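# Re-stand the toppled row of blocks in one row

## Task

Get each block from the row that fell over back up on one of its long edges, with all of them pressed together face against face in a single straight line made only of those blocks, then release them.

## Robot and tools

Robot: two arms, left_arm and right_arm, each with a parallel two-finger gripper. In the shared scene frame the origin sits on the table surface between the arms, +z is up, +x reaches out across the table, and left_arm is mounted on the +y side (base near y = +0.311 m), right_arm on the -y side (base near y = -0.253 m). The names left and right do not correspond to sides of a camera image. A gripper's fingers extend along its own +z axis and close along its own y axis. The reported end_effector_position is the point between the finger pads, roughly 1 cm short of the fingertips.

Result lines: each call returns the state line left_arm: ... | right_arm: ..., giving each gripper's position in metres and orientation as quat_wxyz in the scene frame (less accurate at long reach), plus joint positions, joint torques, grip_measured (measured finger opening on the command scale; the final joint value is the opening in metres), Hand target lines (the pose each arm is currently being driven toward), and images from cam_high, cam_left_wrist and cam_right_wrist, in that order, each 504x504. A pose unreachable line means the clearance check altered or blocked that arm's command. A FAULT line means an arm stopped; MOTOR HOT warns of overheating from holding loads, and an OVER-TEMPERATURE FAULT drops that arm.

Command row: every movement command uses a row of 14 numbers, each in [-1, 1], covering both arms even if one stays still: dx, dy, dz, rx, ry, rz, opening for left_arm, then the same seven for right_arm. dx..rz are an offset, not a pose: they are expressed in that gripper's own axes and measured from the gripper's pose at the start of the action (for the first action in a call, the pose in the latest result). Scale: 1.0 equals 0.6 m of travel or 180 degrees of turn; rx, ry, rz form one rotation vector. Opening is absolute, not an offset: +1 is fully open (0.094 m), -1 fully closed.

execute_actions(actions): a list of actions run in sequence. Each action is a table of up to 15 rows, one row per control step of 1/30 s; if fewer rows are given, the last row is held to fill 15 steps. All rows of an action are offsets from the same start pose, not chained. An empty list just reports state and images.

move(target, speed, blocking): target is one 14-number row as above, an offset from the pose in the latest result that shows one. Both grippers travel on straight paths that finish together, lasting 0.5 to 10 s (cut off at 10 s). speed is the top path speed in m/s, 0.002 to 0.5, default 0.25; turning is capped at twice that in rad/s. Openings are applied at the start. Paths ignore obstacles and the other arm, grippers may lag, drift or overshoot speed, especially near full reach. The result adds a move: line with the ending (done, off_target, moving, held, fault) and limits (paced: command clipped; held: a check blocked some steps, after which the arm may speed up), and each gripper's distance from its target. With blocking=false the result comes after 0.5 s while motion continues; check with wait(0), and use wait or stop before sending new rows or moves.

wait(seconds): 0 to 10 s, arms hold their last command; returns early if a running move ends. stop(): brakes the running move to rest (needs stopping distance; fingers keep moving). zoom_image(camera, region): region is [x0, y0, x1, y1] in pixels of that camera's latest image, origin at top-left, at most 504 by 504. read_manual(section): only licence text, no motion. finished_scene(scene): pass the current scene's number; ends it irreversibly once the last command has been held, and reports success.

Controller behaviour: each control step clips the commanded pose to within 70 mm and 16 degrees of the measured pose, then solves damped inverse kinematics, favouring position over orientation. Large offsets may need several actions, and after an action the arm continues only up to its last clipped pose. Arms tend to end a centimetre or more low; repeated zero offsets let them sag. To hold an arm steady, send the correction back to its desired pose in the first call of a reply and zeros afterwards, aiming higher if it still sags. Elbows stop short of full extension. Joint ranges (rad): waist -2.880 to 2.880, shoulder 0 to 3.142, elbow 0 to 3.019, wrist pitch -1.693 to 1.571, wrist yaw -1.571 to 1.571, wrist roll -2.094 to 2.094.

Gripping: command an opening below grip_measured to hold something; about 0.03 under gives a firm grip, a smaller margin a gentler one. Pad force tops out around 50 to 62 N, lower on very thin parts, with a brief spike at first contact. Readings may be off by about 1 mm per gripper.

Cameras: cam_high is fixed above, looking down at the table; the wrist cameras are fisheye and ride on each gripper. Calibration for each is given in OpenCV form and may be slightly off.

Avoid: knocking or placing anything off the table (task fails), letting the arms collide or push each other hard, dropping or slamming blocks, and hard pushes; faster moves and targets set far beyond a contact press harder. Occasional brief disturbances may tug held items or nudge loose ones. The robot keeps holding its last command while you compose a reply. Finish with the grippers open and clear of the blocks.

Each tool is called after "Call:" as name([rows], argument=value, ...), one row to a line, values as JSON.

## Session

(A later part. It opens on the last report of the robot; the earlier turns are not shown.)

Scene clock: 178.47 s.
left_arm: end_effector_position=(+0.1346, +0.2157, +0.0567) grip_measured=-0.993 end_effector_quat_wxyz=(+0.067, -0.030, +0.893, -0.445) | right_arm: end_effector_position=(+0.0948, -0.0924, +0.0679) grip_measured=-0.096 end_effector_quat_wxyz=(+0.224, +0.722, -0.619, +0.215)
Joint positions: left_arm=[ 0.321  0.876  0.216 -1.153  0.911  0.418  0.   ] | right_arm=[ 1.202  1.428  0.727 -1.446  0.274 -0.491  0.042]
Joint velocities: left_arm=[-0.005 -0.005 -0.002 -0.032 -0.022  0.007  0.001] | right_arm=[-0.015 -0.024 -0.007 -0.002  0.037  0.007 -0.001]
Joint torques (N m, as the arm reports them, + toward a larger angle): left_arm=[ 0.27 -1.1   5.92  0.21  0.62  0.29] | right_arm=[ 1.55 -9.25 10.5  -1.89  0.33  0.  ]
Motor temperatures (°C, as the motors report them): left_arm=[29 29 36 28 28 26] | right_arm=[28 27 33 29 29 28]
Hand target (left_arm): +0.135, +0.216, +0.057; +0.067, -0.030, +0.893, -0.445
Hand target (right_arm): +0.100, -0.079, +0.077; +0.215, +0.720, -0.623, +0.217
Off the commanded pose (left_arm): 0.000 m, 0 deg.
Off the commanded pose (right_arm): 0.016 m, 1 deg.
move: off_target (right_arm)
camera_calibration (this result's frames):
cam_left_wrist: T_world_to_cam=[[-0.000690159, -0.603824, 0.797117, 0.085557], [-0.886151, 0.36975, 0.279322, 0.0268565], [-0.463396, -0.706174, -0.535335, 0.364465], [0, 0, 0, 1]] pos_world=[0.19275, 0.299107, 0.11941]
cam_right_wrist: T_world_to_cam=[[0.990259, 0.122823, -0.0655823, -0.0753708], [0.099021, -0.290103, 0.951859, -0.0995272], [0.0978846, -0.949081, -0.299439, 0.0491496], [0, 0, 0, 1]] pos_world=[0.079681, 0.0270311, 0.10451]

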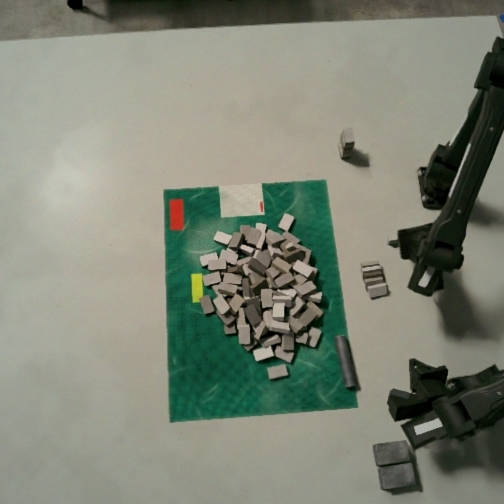

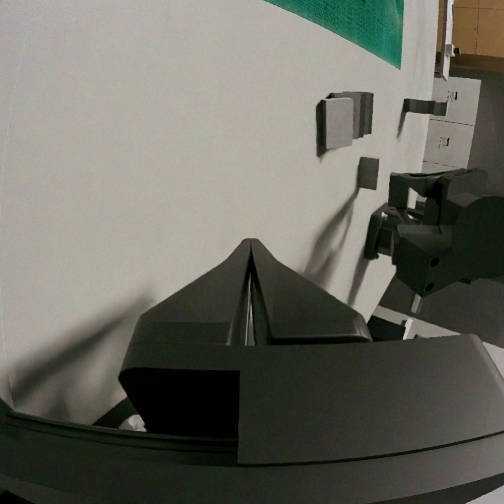

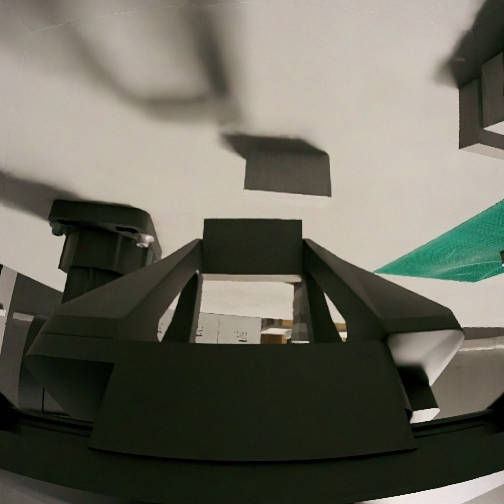

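Call:
move(target=[0,0,0,0,0,0,-1,-0.048,-0.05,-0.043,0,0,0,-0.2], speed=0.15)

Scene clock: 184.47 s.
left_arm: end_effector_position=(+0.1346, +0.2157, +0.0567) grip_measured=-0.993 end_effector_quat_wxyz=(+0.067, -0.030, +0.893, -0.445) | right_arm: end_effector_position=(+0.1124, -0.0590, +0.0644) grip_measured=-0.096 end_effector_quat_wxyz=(+0.225, +0.720, -0.620, +0.216)
Joint positions: left_arm=[ 0.321  0.876  0.216 -1.153  0.911  0.418  0.   ] | right_arm=[ 1.195  1.53   0.826 -1.446  0.279 -0.493  0.042]
Joint velocities: left_arm=[-0.005 -0.015 -0.007  0.012 -0.066  0.11   0.   ] | right_arm=[-0.005 -0.005 -0.012 -0.007 -0.022  0.051 -0.001]
Joint torques (N m, as the arm reports them, + toward a larger angle): left_arm=[ 0.3  -1.    5.96  0.21  0.62  0.28] | right_arm=[  0.54 -10.75   9.51  -1.27   0.28  -0.17]
Motor temperatures (°C, as the motors report them): left_arm=[29 29 36 28 28 26] | right_arm=[28 27 34 29 29 28]
Hand target (left_arm): +0.135, +0.216, +0.057; +0.067, -0.030, +0.893, -0.445
Hand target (right_arm): +0.119, -0.050, +0.070; +0.223, +0.722, -0.619, +0.215
Off the commanded pose (left_arm): 0.000 m, 0 deg.
Off the commanded pose (right_arm): 0.013 m, 0 deg.
move: off_target (right_arm)
camera_calibration (this result's frames):
cam_left_wrist: T_world_to_cam=[[-0.000690159, -0.603824, 0.797117, 0.085557], [-0.886151, 0.36975, 0.279322, 0.0268565], [-0.463396, -0.706174, -0.535335, 0.364465], [0, 0, 0, 1]] pos_world=[0.19275, 0.299107, 0.11941]
cam_right_wrist: T_world_to_cam=[[0.990674, 0.119878, -0.0647661, -0.0974176], [0.0969668, -0.286351, 0.953205, -0.08783], [0.0957222, -0.950596, -0.295304, 0.077866], [0, 0, 0, 1]] pos_world=[0.0975721, 0.0605471, 0.100405]

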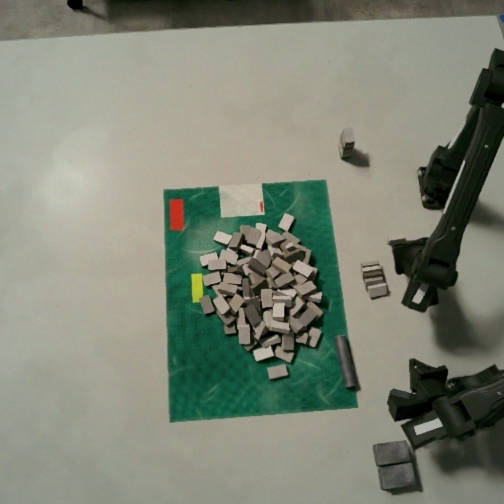

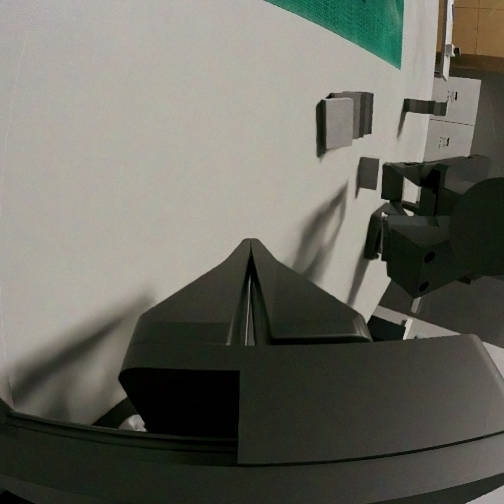

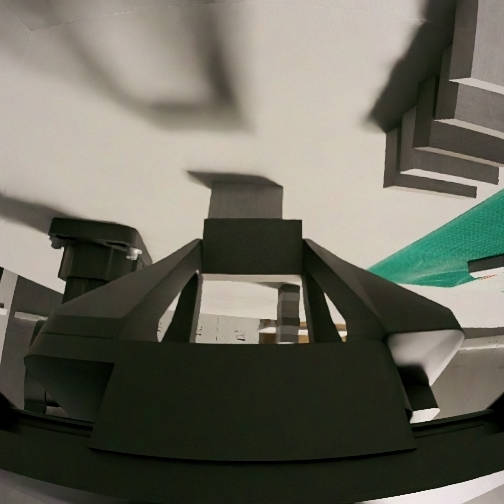

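Call:
move(target=[0,0,0,0,0,0,-1,-0.023,0.005,0.065,0,0,0,-0.2], speed=0.06)

Call:
move(target=[0,0,0,0,0,0,-1,0.016,0,0.012,0,0,0,-0.2], speed=0.03)

Call:
zoom_image(camera="cam_left_wrist", region=[300, 80, 460, 240])

Scene clock: 190.07 s.
left_arm: end_effector_position=(+0.1346, +0.2157, +0.0567) grip_measured=-0.993 end_effector_quat_wxyz=(+0.067, -0.030, +0.893, -0.445) | right_arm: end_effector_position=(+0.1082, -0.0682, +0.0296) grip_measured=-0.096 end_effector_quat_wxyz=(+0.223, +0.720, -0.620, +0.216)
Joint positions: left_arm=[ 0.321  0.876  0.216 -1.153  0.911  0.418  0.   ] | right_arm=[ 1.195  1.578  0.762 -1.328  0.279 -0.493  0.042]
Joint velocities: left_arm=[ 0.015 -0.005 -0.007  0.002  0.007 -0.051  0.   ] | right_arm=[ 0.005 -0.024  0.002  0.007 -0.007 -0.051 -0.   ]
Joint torques (N m, as the arm reports them, + toward a larger angle): left_arm=[ 0.01 -0.72  5.93  0.19  0.64  0.24] | right_arm=[  0.81 -10.46   4.65  -0.32   0.24  -0.11]
Motor temperatures (°C, as the motors report them): left_arm=[29 29 37 28 28 26] | right_arm=[28 27 34 29 29 28]
Hand target (left_arm): +0.135, +0.216, +0.057; +0.067, -0.030, +0.893, -0.445
Hand target (right_arm): +0.108, -0.071, +0.025; +0.225, +0.720, -0.620, +0.216
Off the commanded pose (left_arm): 0.000 m, 0 deg.
Off the commanded pose (right_arm): 0.006 m, 0 deg.
move: done
camera_calibration (this result's frames):
cam_left_wrist: T_world_to_cam=[[-0.000690159, -0.603824, 0.797117, 0.085557], [-0.886151, 0.36975, 0.279322, 0.0268565], [-0.463396, -0.706174, -0.535335, 0.364465], [0, 0, 0, 1]] pos_world=[0.19275, 0.299107, 0.11941]
cam_right_wrist: T_world_to_cam=[[0.990773, 0.120512, -0.0620182, -0.0944788], [0.0950141, -0.291271, 0.95191, -0.057022], [0.0966524, -0.94902, -0.300034, 0.0594218], [0, 0, 0, 1]] pos_world=[0.0932817, 0.0511694, 0.066249]

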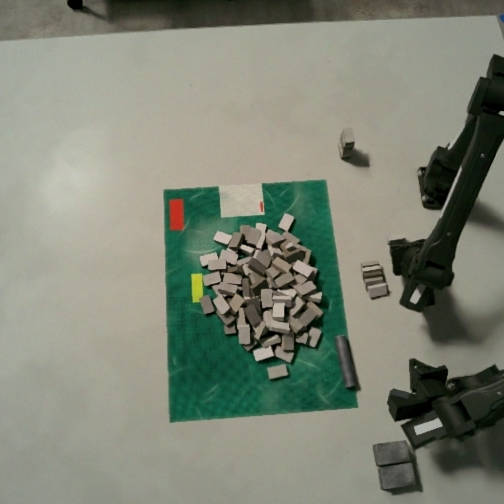

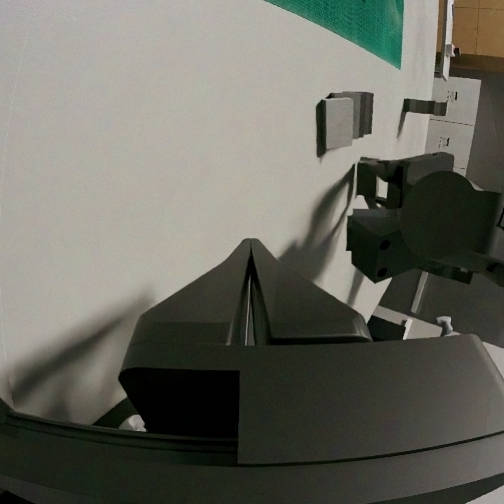

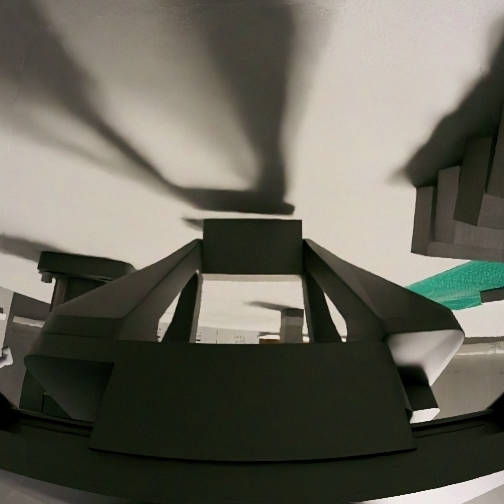

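Scene clock: 190.80 s.
left_arm: end_effector_position=(+0.1346, +0.2157, +0.0567) grip_measured=-0.993 end_effector_quat_wxyz=(+0.067, -0.030, +0.893, -0.445) | right_arm: end_effector_position=(+0.1080, -0.0783, +0.0290) grip_measured=-0.096 end_effector_quat_wxyz=(+0.229, +0.718, -0.620, +0.218)
Joint positions: left_arm=[ 0.321  0.876  0.216 -1.153  0.911  0.418  0.   ] | right_arm=[ 1.182  1.569  0.742 -1.328  0.286 -0.5    0.042]
Joint velocities: left_arm=[-0.034 -0.015  0.002  0.007 -0.022  0.037 -0.001] | right_arm=[ 0.005 -0.024 -0.017  0.002  0.007 -0.007 -0.   ]
Joint torques (N m, as the arm reports them, + toward a larger angle): left_arm=[ 0.58 -0.87  5.89  0.2   0.59  0.27] | right_arm=[  0.76 -12.35   4.59  -0.42   0.31  -0.2 ]
Motor temperatures (°C, as the motors report them): left_arm=[29 29 37 28 28 26] | right_arm=[28 27 34 29 29 28]
Hand target (left_arm): +0.135, +0.216, +0.057; +0.067, -0.030, +0.893, -0.445
Hand target (right_arm): +0.110, -0.080, +0.029; +0.223, +0.721, -0.620, +0.216
Off the commanded pose (left_arm): 0.000 m, 0 deg.
Off the commanded pose (right_arm): 0.003 m, 1 deg.
move: done
camera_calibration (this result's frames):
cam_left_wrist: T_world_to_cam=[[-0.000690159, -0.603824, 0.797117, 0.085557], [-0.886151, 0.36975, 0.279322, 0.0268565], [-0.463396, -0.706174, -0.535335, 0.364465], [0, 0, 0, 1]] pos_world=[0.19275, 0.299107, 0.11941]
cam_right_wrist: T_world_to_cam=[[0.991018, 0.115909, -0.0666893, -0.0933464], [0.0969329, -0.279101, 0.955357, -0.0587413], [0.0921214, -0.953241, -0.287829, 0.0494908], [0, 0, 0, 1]] pos_world=[0.0936428, 0.0416016, 0.0641386]

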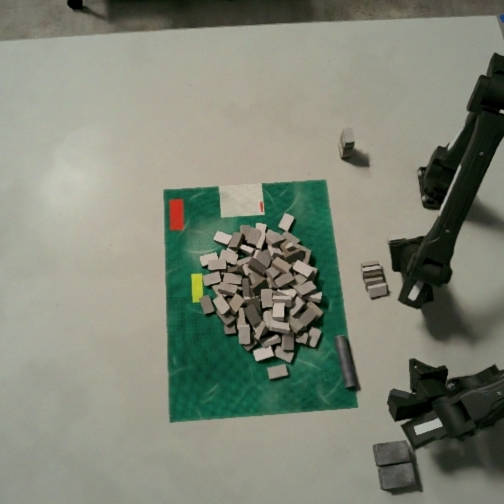

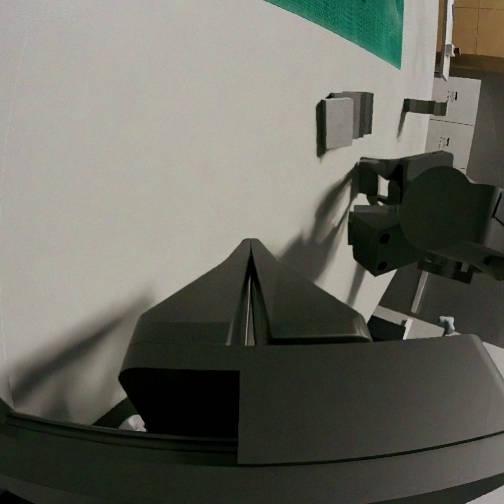

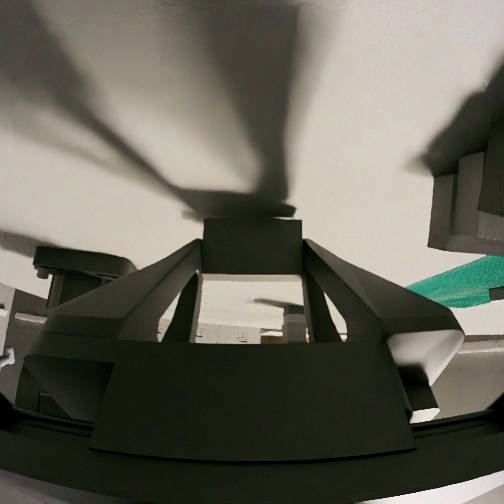

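Region (300, 80, 460, 240) of cam_left_wrist's 504x504 image, scaled by 3.150, with more detail than that image has.

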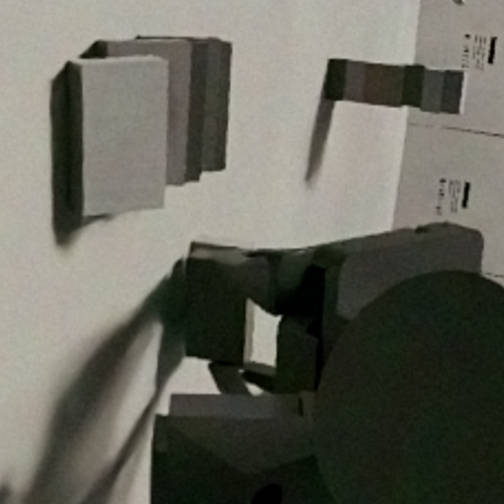

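Call:
move(target=[0,0,0,0,0,0,-1,-0.003,-0.007,0.018,0,0,0,-0.2], speed=0.03)

Call:
move(target=[0,0,0,0,0,0,-1,0,0,0,0,0,0,0.4])

Call:
move(target=[0,0,0,0,0,0,-1,0,0,-0.1,0,0,0,0.4], speed=0.15)

Call:
move(target=[0,0,0,0,0,0,-1,0.02,-0.15,0,0,-0.5,0,0.4], speed=0.3)

Scene clock: 199.93 s.
left_arm: end_effector_position=(+0.1346, +0.2157, +0.0567) grip_measured=-0.993 end_effector_quat_wxyz=(+0.067, -0.030, +0.893, -0.445) | right_arm: end_effector_position=(+0.1113, -0.0785, +0.0246) grip_measured=-0.096 end_effector_quat_wxyz=(+0.223, +0.718, -0.623, +0.217)
Joint positions: left_arm=[ 0.321  0.876  0.216 -1.153  0.911  0.418  0.   ] | right_arm=[ 1.172  1.574  0.736 -1.305  0.292 -0.505  0.042]
Joint velocities: left_arm=[ 0.005 -0.005 -0.017  0.012 -0.007  0.095  0.   ] | right_arm=[-0.005 -0.015 -0.027 -0.012  0.022 -0.022 -0.   ]
Joint torques (N m, as the arm reports them, + toward a larger angle): left_arm=[ 0.16 -0.89  5.93  0.2   0.61  0.25] | right_arm=[  0.98 -10.63   4.78  -0.14   0.35  -0.22]
Motor temperatures (°C, as the motors report them): left_arm=[29 29 37 28 28 26] | right_arm=[28 27 33 29 28 28]
Hand target (left_arm): +0.135, +0.216, +0.057; +0.067, -0.030, +0.893, -0.445
Hand target (right_arm): +0.112, -0.083, +0.019; +0.229, +0.718, -0.620, +0.218
Off the commanded pose (left_arm): 0.000 m, 0 deg.
Off the commanded pose (right_arm): 0.007 m, 1 deg.
move: done
camera_calibration (this result's frames):
cam_left_wrist: T_world_to_cam=[[-0.000690159, -0.603824, 0.797117, 0.085557], [-0.886151, 0.36975, 0.279322, 0.0268565], [-0.463396, -0.706174, -0.535335, 0.364465], [0, 0, 0, 1]] pos_world=[0.19275, 0.299107, 0.11941]
cam_right_wrist: T_world_to_cam=[[0.991777, 0.113718, -0.0587049, -0.0973573], [0.0894983, -0.288419, 0.953312, -0.0547324], [0.0914767, -0.950728, -0.296225, 0.0481668], [0, 0, 0, 1]] pos_world=[0.0970491, 0.0410789, 0.0607299]

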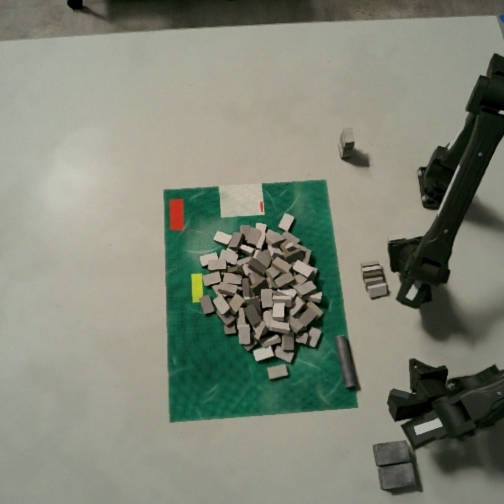

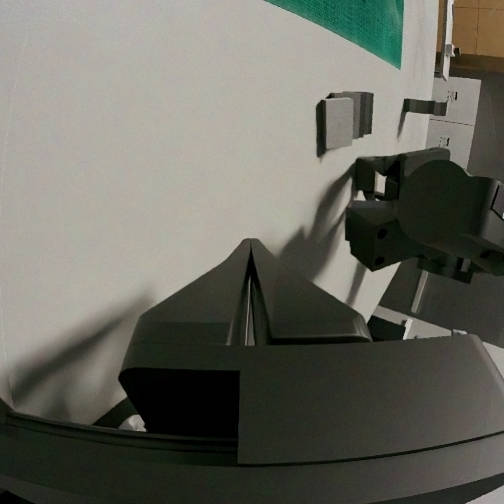

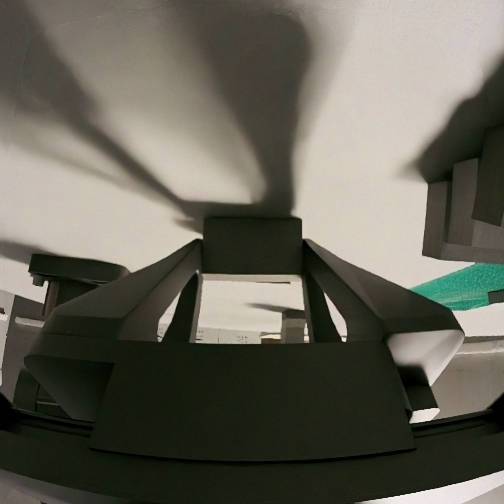

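Scene clock: 200.43 s.
left_arm: end_effector_position=(+0.1346, +0.2157, +0.0567) grip_measured=-0.993 end_effector_quat_wxyz=(+0.067, -0.030, +0.893, -0.445) | right_arm: end_effector_position=(+0.1113, -0.0785, +0.0246) grip_measured=+0.397 end_effector_quat_wxyz=(+0.223, +0.718, -0.623, +0.217)
Joint positions: left_arm=[ 0.321  0.876  0.216 -1.153  0.911  0.418  0.   ] | right_arm=[ 1.172  1.574  0.736 -1.305  0.292 -0.505  0.066]
Joint velocities: left_arm=[ 0.005 -0.024  0.017  0.007  0.007  0.037 -0.001] | right_arm=[-0.005 -0.024 -0.007  0.002  0.022 -0.007  0.   ]
Joint torques (N m, as the arm reports them, + toward a larger angle): left_arm=[ 0.   -0.91  5.98  0.3   0.62  0.28] | right_arm=[  1.15 -11.11   5.58  -0.92   0.18  -0.11]
Motor temperatures (°C, as the motors report them): left_arm=[29 29 37 28 28 26] | right_arm=[28 27 33 29 28 28]
Hand target (left_arm): +0.135, +0.216, +0.057; +0.067, -0.030, +0.893, -0.445
Hand target (right_arm): +0.111, -0.079, +0.025; +0.223, +0.718, -0.623, +0.217
Off the commanded pose (left_arm): 0.000 m, 0 deg.
Off the commanded pose (right_arm): 0.000 m, 0 deg.
move: done
camera_calibration (this result's frames):
cam_left_wrist: T_world_to_cam=[[-0.000690159, -0.603824, 0.797117, 0.085557], [-0.886151, 0.36975, 0.279322, 0.0268565], [-0.463396, -0.706174, -0.535335, 0.364465], [0, 0, 0, 1]] pos_world=[0.19275, 0.299107, 0.11941]
cam_right_wrist: T_world_to_cam=[[0.991777, 0.113718, -0.0587049, -0.0973573], [0.0894983, -0.288419, 0.953312, -0.0547324], [0.0914767, -0.950728, -0.296225, 0.0481668], [0, 0, 0, 1]] pos_world=[0.0970491, 0.0410789, 0.0607299]

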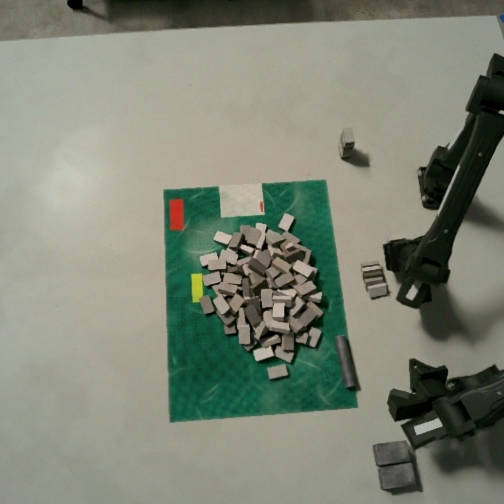

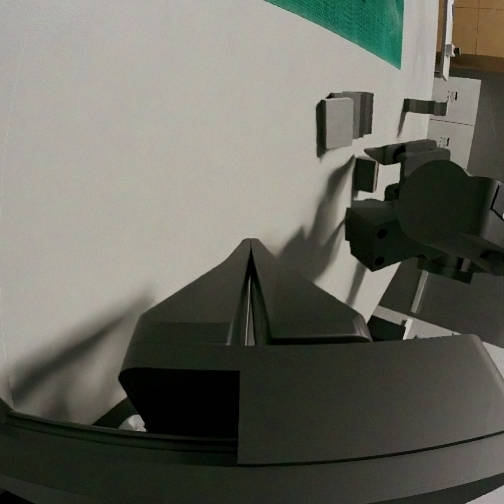

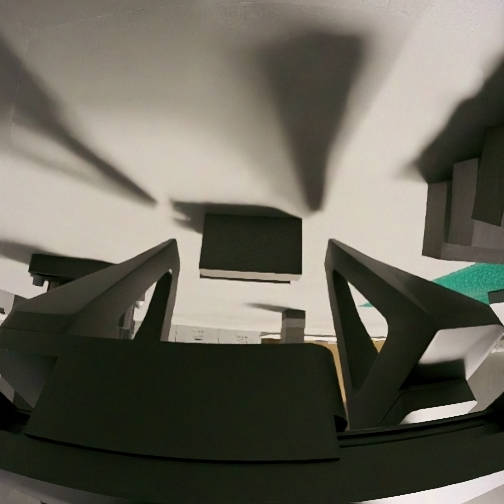

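Scene clock: 201.23 s.
left_arm: end_effector_position=(+0.1346, +0.2157, +0.0567) grip_measured=-0.993 end_effector_quat_wxyz=(+0.067, -0.030, +0.893, -0.445) | right_arm: end_effector_position=(+0.1078, -0.0536, +0.0651) grip_measured=+0.397 end_effector_quat_wxyz=(+0.230, +0.719, -0.618, +0.219)
Joint positions: left_arm=[ 0.321  0.876  0.216 -1.153  0.911  0.418  0.   ] | right_arm=[ 1.215  1.546  0.841 -1.462  0.268 -0.474  0.066]
Joint velocities: left_arm=[-0.015 -0.015 -0.012  0.012 -0.066 -0.051  0.   ] | right_arm=[-0.015 -0.005  0.012 -0.017  0.007  0.066  0.001]
Joint torques (N m, as the arm reports them, + toward a larger angle): left_arm=[ 0.39 -1.01  5.99  0.22  0.63  0.28] | right_arm=[  2.05 -12.35   8.93  -1.48   0.05   0.07]
Motor temperatures (°C, as the motors report them): left_arm=[29 29 37 28 28 26] | right_arm=[28 27 33 29 28 28]
Hand target (left_arm): +0.135, +0.216, +0.057; +0.067, -0.030, +0.893, -0.445
Hand target (right_arm): +0.110, -0.044, +0.074; +0.223, +0.718, -0.623, +0.218
Off the commanded pose (left_arm): 0.000 m, 0 deg.
Off the commanded pose (right_arm): 0.013 m, 1 deg.
move: off_target (right_arm)
camera_calibration (this result's frames):
cam_left_wrist: T_world_to_cam=[[-0.000690159, -0.603824, 0.797117, 0.085557], [-0.886151, 0.36975, 0.279322, 0.0268565], [-0.463396, -0.706174, -0.535335, 0.364465], [0, 0, 0, 1]] pos_world=[0.19275, 0.299107, 0.11941]
cam_right_wrist: T_world_to_cam=[[0.990583, 0.117948, -0.0695188, -0.0932947], [0.0998881, -0.275357, 0.956138, -0.0864767], [0.0936324, -0.954079, -0.284546, 0.0830656], [0, 0, 0, 1]] pos_world=[0.0932766, 0.0664431, 0.099834]

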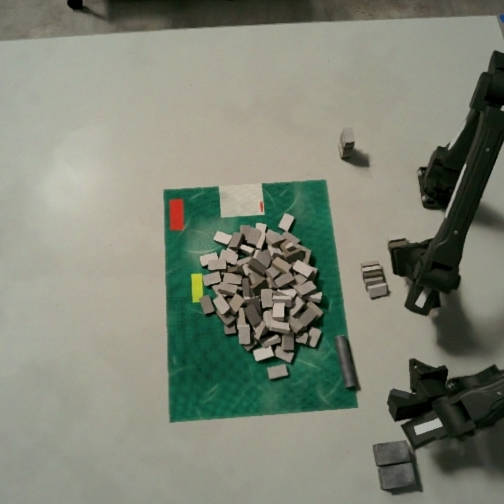

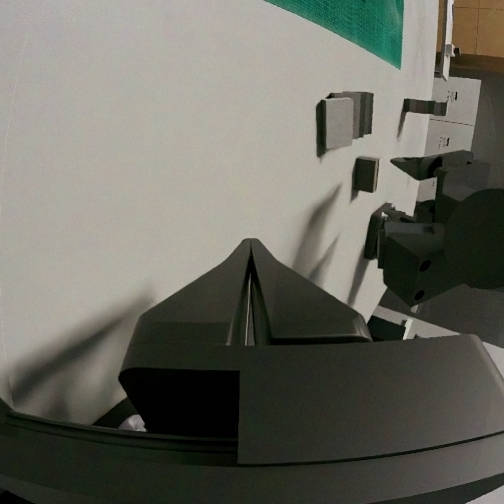

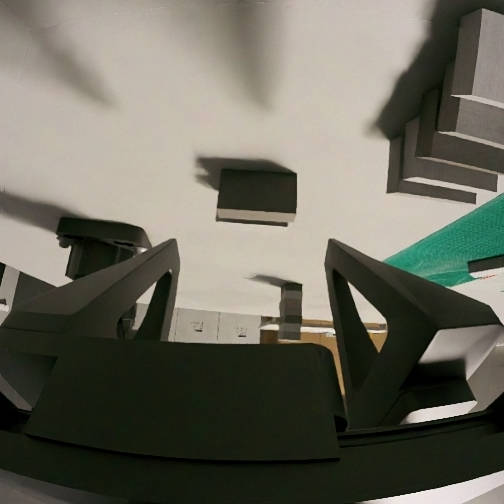

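Scene clock: 204.40 s.
left_arm: end_effector_position=(+0.1346, +0.2157, +0.0567) grip_measured=-0.993 end_effector_quat_wxyz=(+0.067, -0.030, +0.893, -0.445) | right_arm: end_effector_position=(+0.1992, -0.0510, +0.0673) grip_measured=+0.397 end_effector_quat_wxyz=(-0.262, +0.653, -0.609, -0.366)
Joint positions: left_arm=[ 0.321  0.876  0.216 -1.153  0.911  0.418  0.   ] | right_arm=[ 0.307  1.305  0.518 -0.707 -0.933 -1.346  0.066]
Joint velocities: left_arm=[-0.005 -0.015 -0.007 -0.017  0.051  0.007  0.001] | right_arm=[-0.005  0.005 -0.017  0.002 -0.037 -0.081  0.001]
Joint torques (N m, as the arm reports them, + toward a larger angle): left_arm=[ 0.3  -0.97  5.94  0.25  0.61  0.25] | right_arm=[ 0.28 -8.16  6.06  1.43 -0.61 -0.24]
Motor temperatures (°C, as the motors report them): left_arm=[29 29 37 28 28 26] | right_arm=[28 27 33 29 28 28]
Hand target (left_arm): +0.135, +0.216, +0.057; +0.067, -0.030, +0.893, -0.445
Hand target (right_arm): +0.198, -0.053, +0.063; -0.266, +0.655, -0.606, -0.365
Off the commanded pose (left_arm): 0.000 m, 0 deg.
Off the commanded pose (right_arm): 0.001 m, 3 deg.
move: off_target (right_arm)
camera_calibration (this result's frames):
cam_left_wrist: T_world_to_cam=[[-0.000690159, -0.603824, 0.797117, 0.085557], [-0.886151, 0.36975, 0.279322, 0.0268565], [-0.463396, -0.706174, -0.535335, 0.364465], [0, 0, 0, 1]] pos_world=[0.19275, 0.299107, 0.11941]
cam_right_wrist: T_world_to_cam=[[0.984883, 0.129809, -0.114693, -0.179216], [0.091956, -0.952935, -0.288893, -0.0461444], [-0.146796, 0.273979, -0.950466, 0.232943], [0, 0, 0, 1]] pos_world=[0.214945, -0.0845304, 0.187519]

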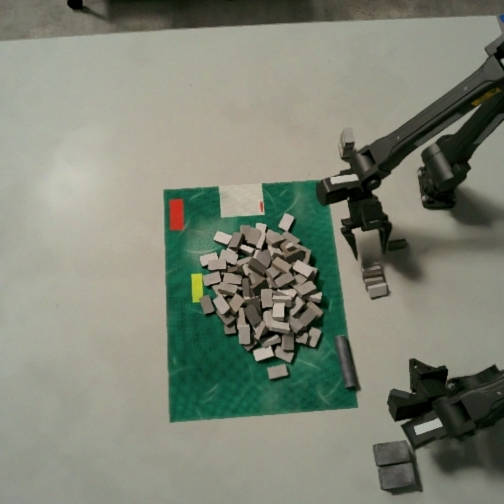

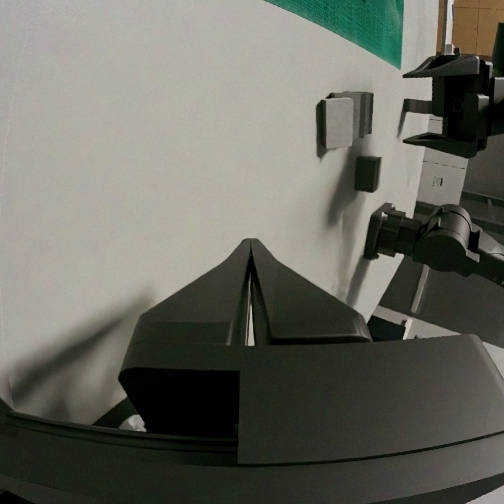

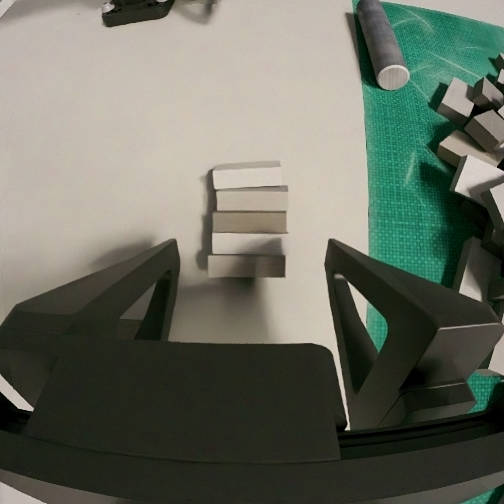

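Call:
move(target=[0,0,0,0,0,0,-1,0.073,0.002,0.065,0.022,-0.012,-0.029,0.4], speed=0.08)

Call:
move(target=[0,0,0,0,0,0,-1,0,0,0,0,0,0,-0.2])

Call:
move(target=[0,0,0,0,0,0,-1,0.018,0,-0.038,0,0,0,-0.2], speed=0.07)

Scene clock: 220.63 s.
left_arm: end_effector_position=(+0.1346, +0.2157, +0.0567) grip_measured=-0.993 end_effector_quat_wxyz=(+0.067, -0.030, +0.893, -0.445) | right_arm: end_effector_position=(+0.1969, -0.0475, +0.0110) grip_measured=+0.397 end_effector_quat_wxyz=(-0.315, +0.665, -0.585, -0.342)
Joint positions: left_arm=[ 0.321  0.876  0.216 -1.153  0.911  0.418  0.   ] | right_arm=[ 0.316  1.455  0.393 -0.281 -0.948 -1.315  0.066]
Joint velocities: left_arm=[ 0.005 -0.015 -0.007 -0.022  0.066  0.007  0.   ] | right_arm=[ 0.005 -0.015 -0.007  0.017 -0.022 -0.081  0.   ]
Joint torques (N m, as the arm reports them, + toward a larger angle): left_arm=[-0.26 -0.91  5.98  0.25  0.63  0.27] | right_arm=[ 2.35 -7.46  4.06  1.39 -0.61  0.  ]
Motor temperatures (°C, as the motors report them): left_arm=[29 29 37 28 28 26] | right_arm=[28 27 32 29 29 28]
Hand target (left_arm): +0.135, +0.216, +0.057; +0.067, -0.030, +0.893, -0.445
Hand target (right_arm): +0.193, -0.046, +0.008; -0.313, +0.663, -0.586, -0.345
Off the commanded pose (left_arm): 0.000 m, 0 deg.
Off the commanded pose (right_arm): 0.006 m, 1 deg.
move: done
camera_calibration (this result's frames):
cam_left_wrist: T_world_to_cam=[[-0.000690159, -0.603824, 0.797117, 0.085557], [-0.886151, 0.36975, 0.279322, 0.0268565], [-0.463396, -0.706174, -0.535335, 0.364465], [0, 0, 0, 1]] pos_world=[0.19275, 0.299107, 0.11941]
cam_right_wrist: T_world_to_cam=[[0.99204, 0.125676, 0.00783647, -0.18679], [0.121449, -0.93852, -0.323157, -0.0635923], [-0.0332584, 0.321536, -0.946313, 0.158001], [0, 0, 0, 1]] pos_world=[0.198281, -0.0870107, 0.130432]

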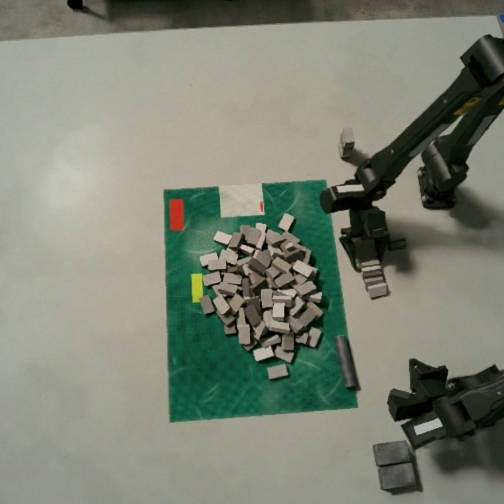

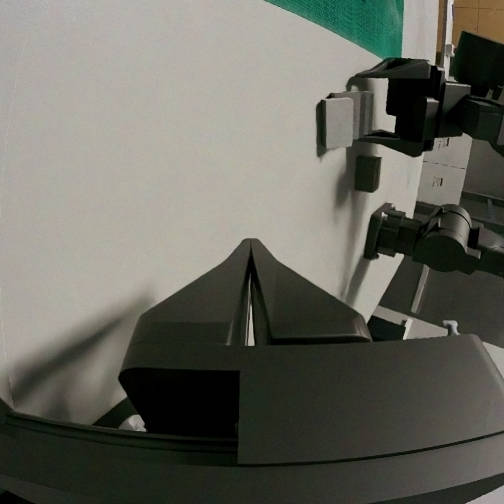

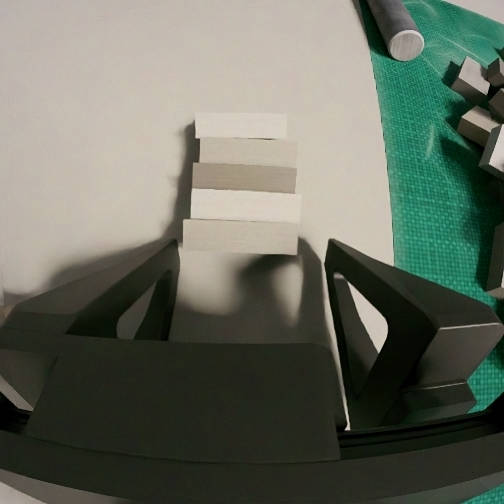

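Scene clock: 221.13 s.
left_arm: end_effector_position=(+0.1346, +0.2157, +0.0567) grip_measured=-0.993 end_effector_quat_wxyz=(+0.067, -0.030, +0.893, -0.445) | right_arm: end_effector_position=(+0.1970, -0.0476, +0.0109) grip_measured=-0.112 end_effector_quat_wxyz=(-0.314, +0.665, -0.586, -0.341)
Joint positions: left_arm=[ 0.321  0.876  0.216 -1.153  0.911  0.418  0.   ] | right_arm=[ 0.316  1.455  0.393 -0.281 -0.947 -1.315  0.042]
Joint velocities: left_arm=[ 0.005 -0.005  0.002  0.002  0.007 -0.007 -0.   ] | right_arm=[ 0.005 -0.005  0.002 -0.007 -0.007 -0.037  0.001]
Joint torques (N m, as the arm reports them, + toward a larger angle): left_arm=[ 0.21 -1.27  6.01  0.26  0.61  0.22] | right_arm=[ 1.6  -9.31  5.14  0.63 -0.52 -0.14]
Motor temperatures (°C, as the motors report them): left_arm=[29 29 37 28 28 26] | right_arm=[28 27 32 29 29 28]
Hand target (left_arm): +0.135, +0.216, +0.057; +0.067, -0.030, +0.893, -0.445
Hand target (right_arm): +0.197, -0.048, +0.011; -0.315, +0.664, -0.586, -0.342
Off the commanded pose (left_arm): 0.000 m, 0 deg.
Off the commanded pose (right_arm): 0.000 m, 0 deg.
move: done
camera_calibration (this result's frames):
cam_left_wrist: T_world_to_cam=[[-0.000690159, -0.603824, 0.797117, 0.085557], [-0.886151, 0.36975, 0.279322, 0.0268565], [-0.463396, -0.706174, -0.535335, 0.364465], [0, 0, 0, 1]] pos_world=[0.19275, 0.299107, 0.11941]
cam_right_wrist: T_world_to_cam=[[0.99209, 0.125296, 0.00762605, -0.186849], [0.121045, -0.938809, -0.322467, -0.0636364], [-0.0332443, 0.320839, -0.94655, 0.157893], [0, 0, 0, 1]] pos_world=[0.198323, -0.0869893, 0.130358]

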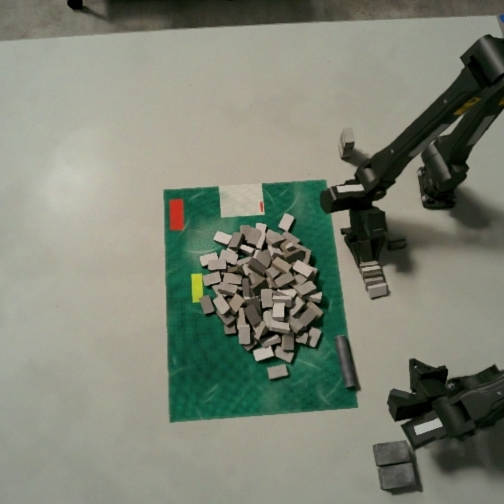

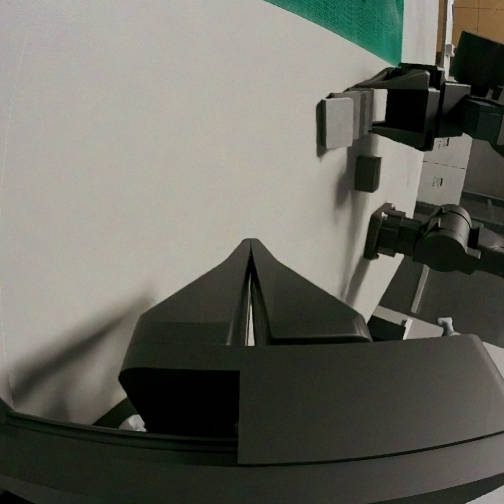

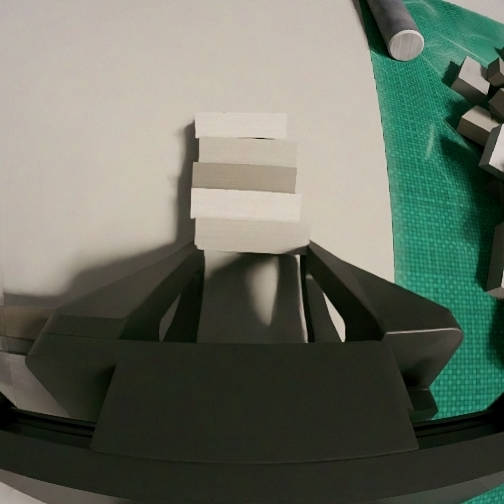

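Scene clock: 222.03 s.
left_arm: end_effector_position=(+0.1346, +0.2157, +0.0567) grip_measured=-0.993 end_effector_quat_wxyz=(+0.067, -0.030, +0.893, -0.445) | right_arm: end_effector_position=(+0.1899, -0.0718, +0.0111) grip_measured=-0.112 end_effector_quat_wxyz=(-0.311, +0.662, -0.586, -0.348)
Joint positions: left_arm=[ 0.321  0.876  0.216 -1.153  0.911  0.418  0.   ] | right_arm=[ 0.221  1.453  0.394 -0.433 -0.97  -1.479  0.042]
Joint velocities: left_arm=[ 0.015 -0.015 -0.002  0.002 -0.051  0.037 -0.001] | right_arm=[-0.015  0.005 -0.012  0.002  0.007 -0.066 -0.001]
Joint torques (N m, as the arm reports them, + toward a larger angle): left_arm=[ 0.03 -1.2   5.99  0.18  0.61  0.27] | right_arm=[ 0.9  -7.95  7.1  -0.37 -0.35 -0.18]
Motor temperatures (°C, as the motors report them): left_arm=[29 29 37 28 28 26] | right_arm=[28 27 32 29 29 28]
Hand target (left_arm): +0.135, +0.216, +0.057; +0.067, -0.030, +0.893, -0.445
Hand target (right_arm): +0.200, -0.073, +0.015; -0.315, +0.664, -0.585, -0.342
Off the commanded pose (left_arm): 0.000 m, 0 deg.
Off the commanded pose (right_arm): 0.011 m, 1 deg.
move: off_target (right_arm)
camera_calibration (this result's frames):
cam_left_wrist: T_world_to_cam=[[-0.000690159, -0.603824, 0.797117, 0.085557], [-0.886151, 0.36975, 0.279322, 0.0268565], [-0.463396, -0.706174, -0.535335, 0.364465], [0, 0, 0, 1]] pos_world=[0.19275, 0.299107, 0.11941]
cam_right_wrist: T_world_to_cam=[[0.991804, 0.127587, -0.00683642, -0.176411], [0.118224, -0.936682, -0.329621, -0.084674], [-0.0484588, 0.326111, -0.944089, 0.168804], [0, 0, 0, 1]] pos_world=[0.193156, -0.111854, 0.13025]

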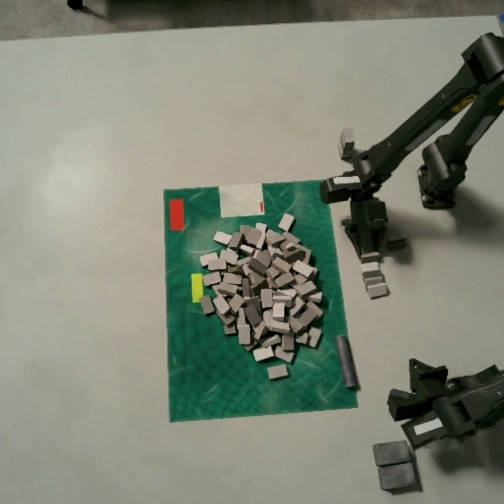

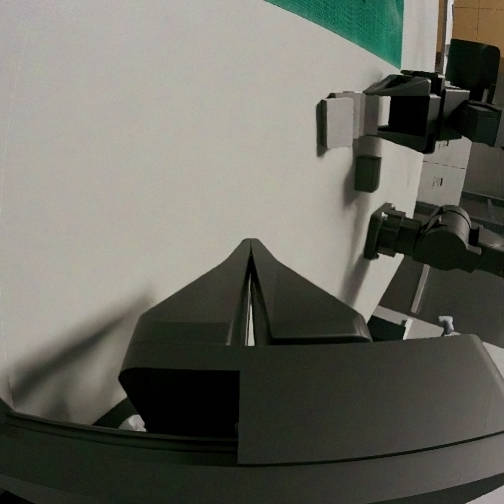

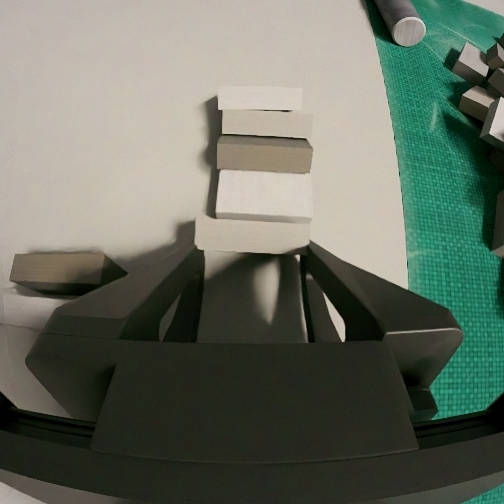

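Call:
move(target=[0,0,0,0,0,0,-1,-0.068,0,-0.047,0,0,0,-0.2], speed=0.12)

Call:
move(target=[0,0,0,0,0,0,-1,0.055,0.105,-0.08,0,0,0,-0.2], speed=0.12)

Scene clock: 231.90 s.
left_arm: end_effector_position=(+0.1346, +0.2157, +0.0567) grip_measured=-0.993 end_effector_quat_wxyz=(+0.067, -0.030, +0.893, -0.445) | right_arm: end_effector_position=(+0.1707, -0.0752, +0.0496) grip_measured=-0.112 end_effector_quat_wxyz=(-0.300, +0.658, -0.592, -0.357)
Joint positions: left_arm=[ 0.321  0.876  0.216 -1.153  0.911  0.418  0.   ] | right_arm=[ 0.221  1.262  0.394 -0.659 -0.969 -1.482  0.042]
Joint velocities: left_arm=[-0.015 -0.005 -0.002 -0.032  0.066  0.037 -0.   ] | right_arm=[-0.005 -0.005 -0.002 -0.012  0.007  0.007  0.001]
Joint torques (N m, as the arm reports them, + toward a larger angle): left_arm=[ 0.3  -1.22  5.9   0.22  0.63  0.25] | right_arm=[ 0.85 -7.12 10.47 -0.32 -0.62 -0.11]
Motor temperatures (°C, as the motors report them): left_arm=[29 29 37 28 28 26] | right_arm=[28 27 33 29 29 28]
Hand target (left_arm): +0.135, +0.216, +0.057; +0.067, -0.030, +0.893, -0.445
Hand target (right_arm): +0.188, -0.073, +0.062; -0.312, +0.661, -0.586, -0.348
Off the commanded pose (left_arm): 0.000 m, 0 deg.
Off the commanded pose (right_arm): 0.022 m, 2 deg.
move: off_target (right_arm)
camera_calibration (this result's frames):
cam_left_wrist: T_world_to_cam=[[-0.000690159, -0.603824, 0.797117, 0.085557], [-0.886151, 0.36975, 0.279322, 0.0268565], [-0.463396, -0.706174, -0.535335, 0.364465], [0, 0, 0, 1]] pos_world=[0.19275, 0.299107, 0.11941]
cam_right_wrist: T_world_to_cam=[[0.990855, 0.129286, -0.038629, -0.154843], [0.109729, -0.938654, -0.326937, -0.0717517], [-0.0785277, 0.319708, -0.944256, 0.20998], [0, 0, 0, 1]] pos_world=[0.177789, -0.114463, 0.168836]

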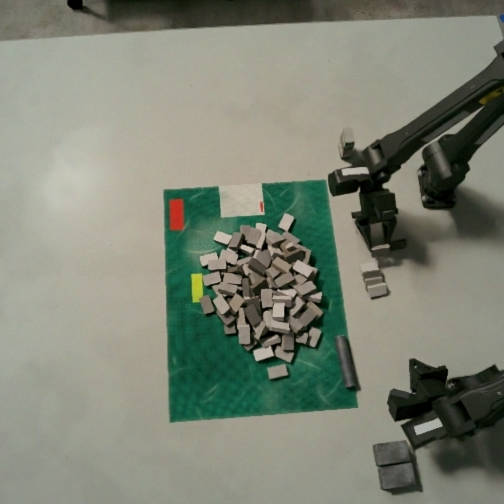

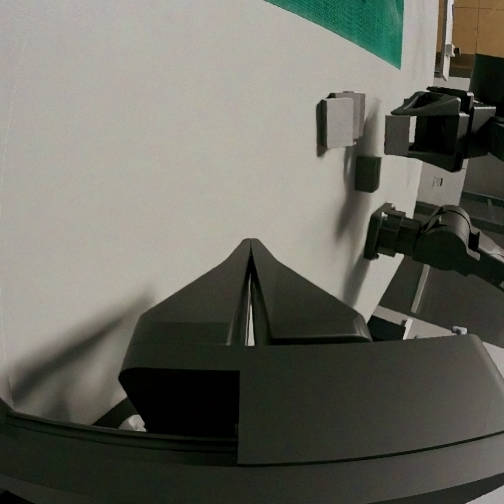

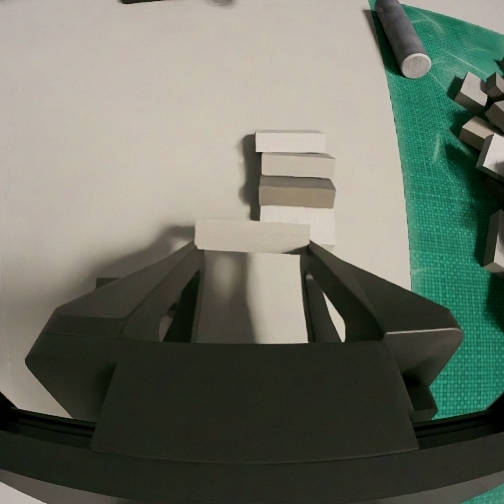

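Scene clock: 233.33 s.
left_arm: end_effector_position=(+0.1346, +0.2157, +0.0567) grip_measured=-0.993 end_effector_quat_wxyz=(+0.067, -0.030, +0.893, -0.445) | right_arm: end_effector_position=(+0.1169, -0.1408, +0.0499) grip_measured=-0.112 end_effector_quat_wxyz=(-0.302, +0.662, -0.588, -0.354)
Joint positions: left_arm=[ 0.321  0.876  0.216 -1.153  0.911  0.418  0.   ] | right_arm=[-0.118  1.213  0.334 -1.105 -0.904 -2.06   0.042]
Joint velocities: left_arm=[-0.005  0.005  0.002 -0.012 -0.037  0.037 -0.001] | right_arm=[-0.005 -0.015 -0.017 -0.002  0.007 -0.022  0.   ]
Joint torques (N m, as the arm reports them, + toward a larger angle): left_arm=[ 0.17 -1.22  5.93  0.23  0.63  0.26] | right_arm=[ 1.06 -4.27  5.66 -1.1  -0.46 -0.18]
Motor temperatures (°C, as the motors report them): left_arm=[29 29 37 28 28 26] | right_arm=[28 27 33 29 29 28]
Hand target (left_arm): +0.135, +0.216, +0.057; +0.067, -0.030, +0.893, -0.445
Hand target (right_arm): +0.115, -0.142, +0.051; -0.300, +0.657, -0.589, -0.361
Off the commanded pose (left_arm): 0.000 m, 0 deg.
Off the commanded pose (right_arm): 0.002 m, 1 deg.
move: done
camera_calibration (this result's frames):
cam_left_wrist: T_world_to_cam=[[-0.000690159, -0.603824, 0.797117, 0.085557], [-0.886151, 0.36975, 0.279322, 0.0268565], [-0.463396, -0.706174, -0.535335, 0.364465], [0, 0, 0, 1]] pos_world=[0.19275, 0.299107, 0.11941]
cam_right_wrist: T_world_to_cam=[[0.990421, 0.135622, -0.0259256, -0.0927032], [0.119891, -0.937815, -0.325774, -0.128506], [-0.0684955, 0.319545, -0.945092, 0.225874], [0, 0, 0, 1]] pos_world=[0.122693, -0.180119, 0.169205]

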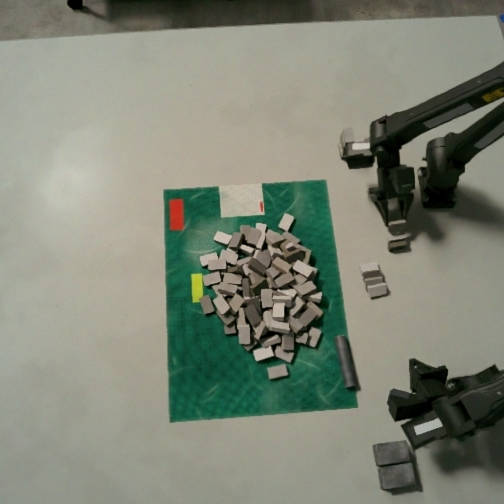

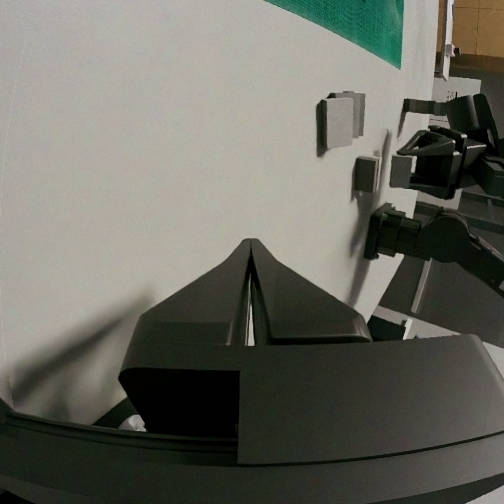

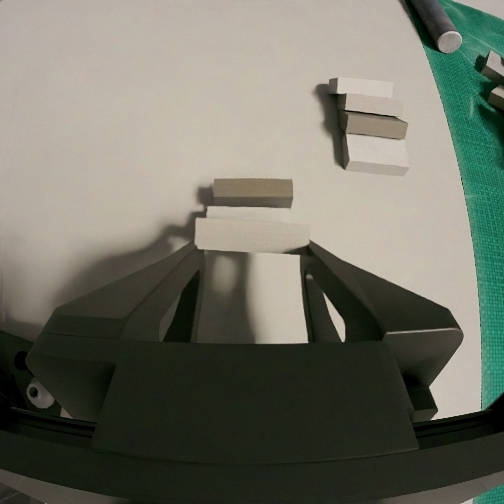

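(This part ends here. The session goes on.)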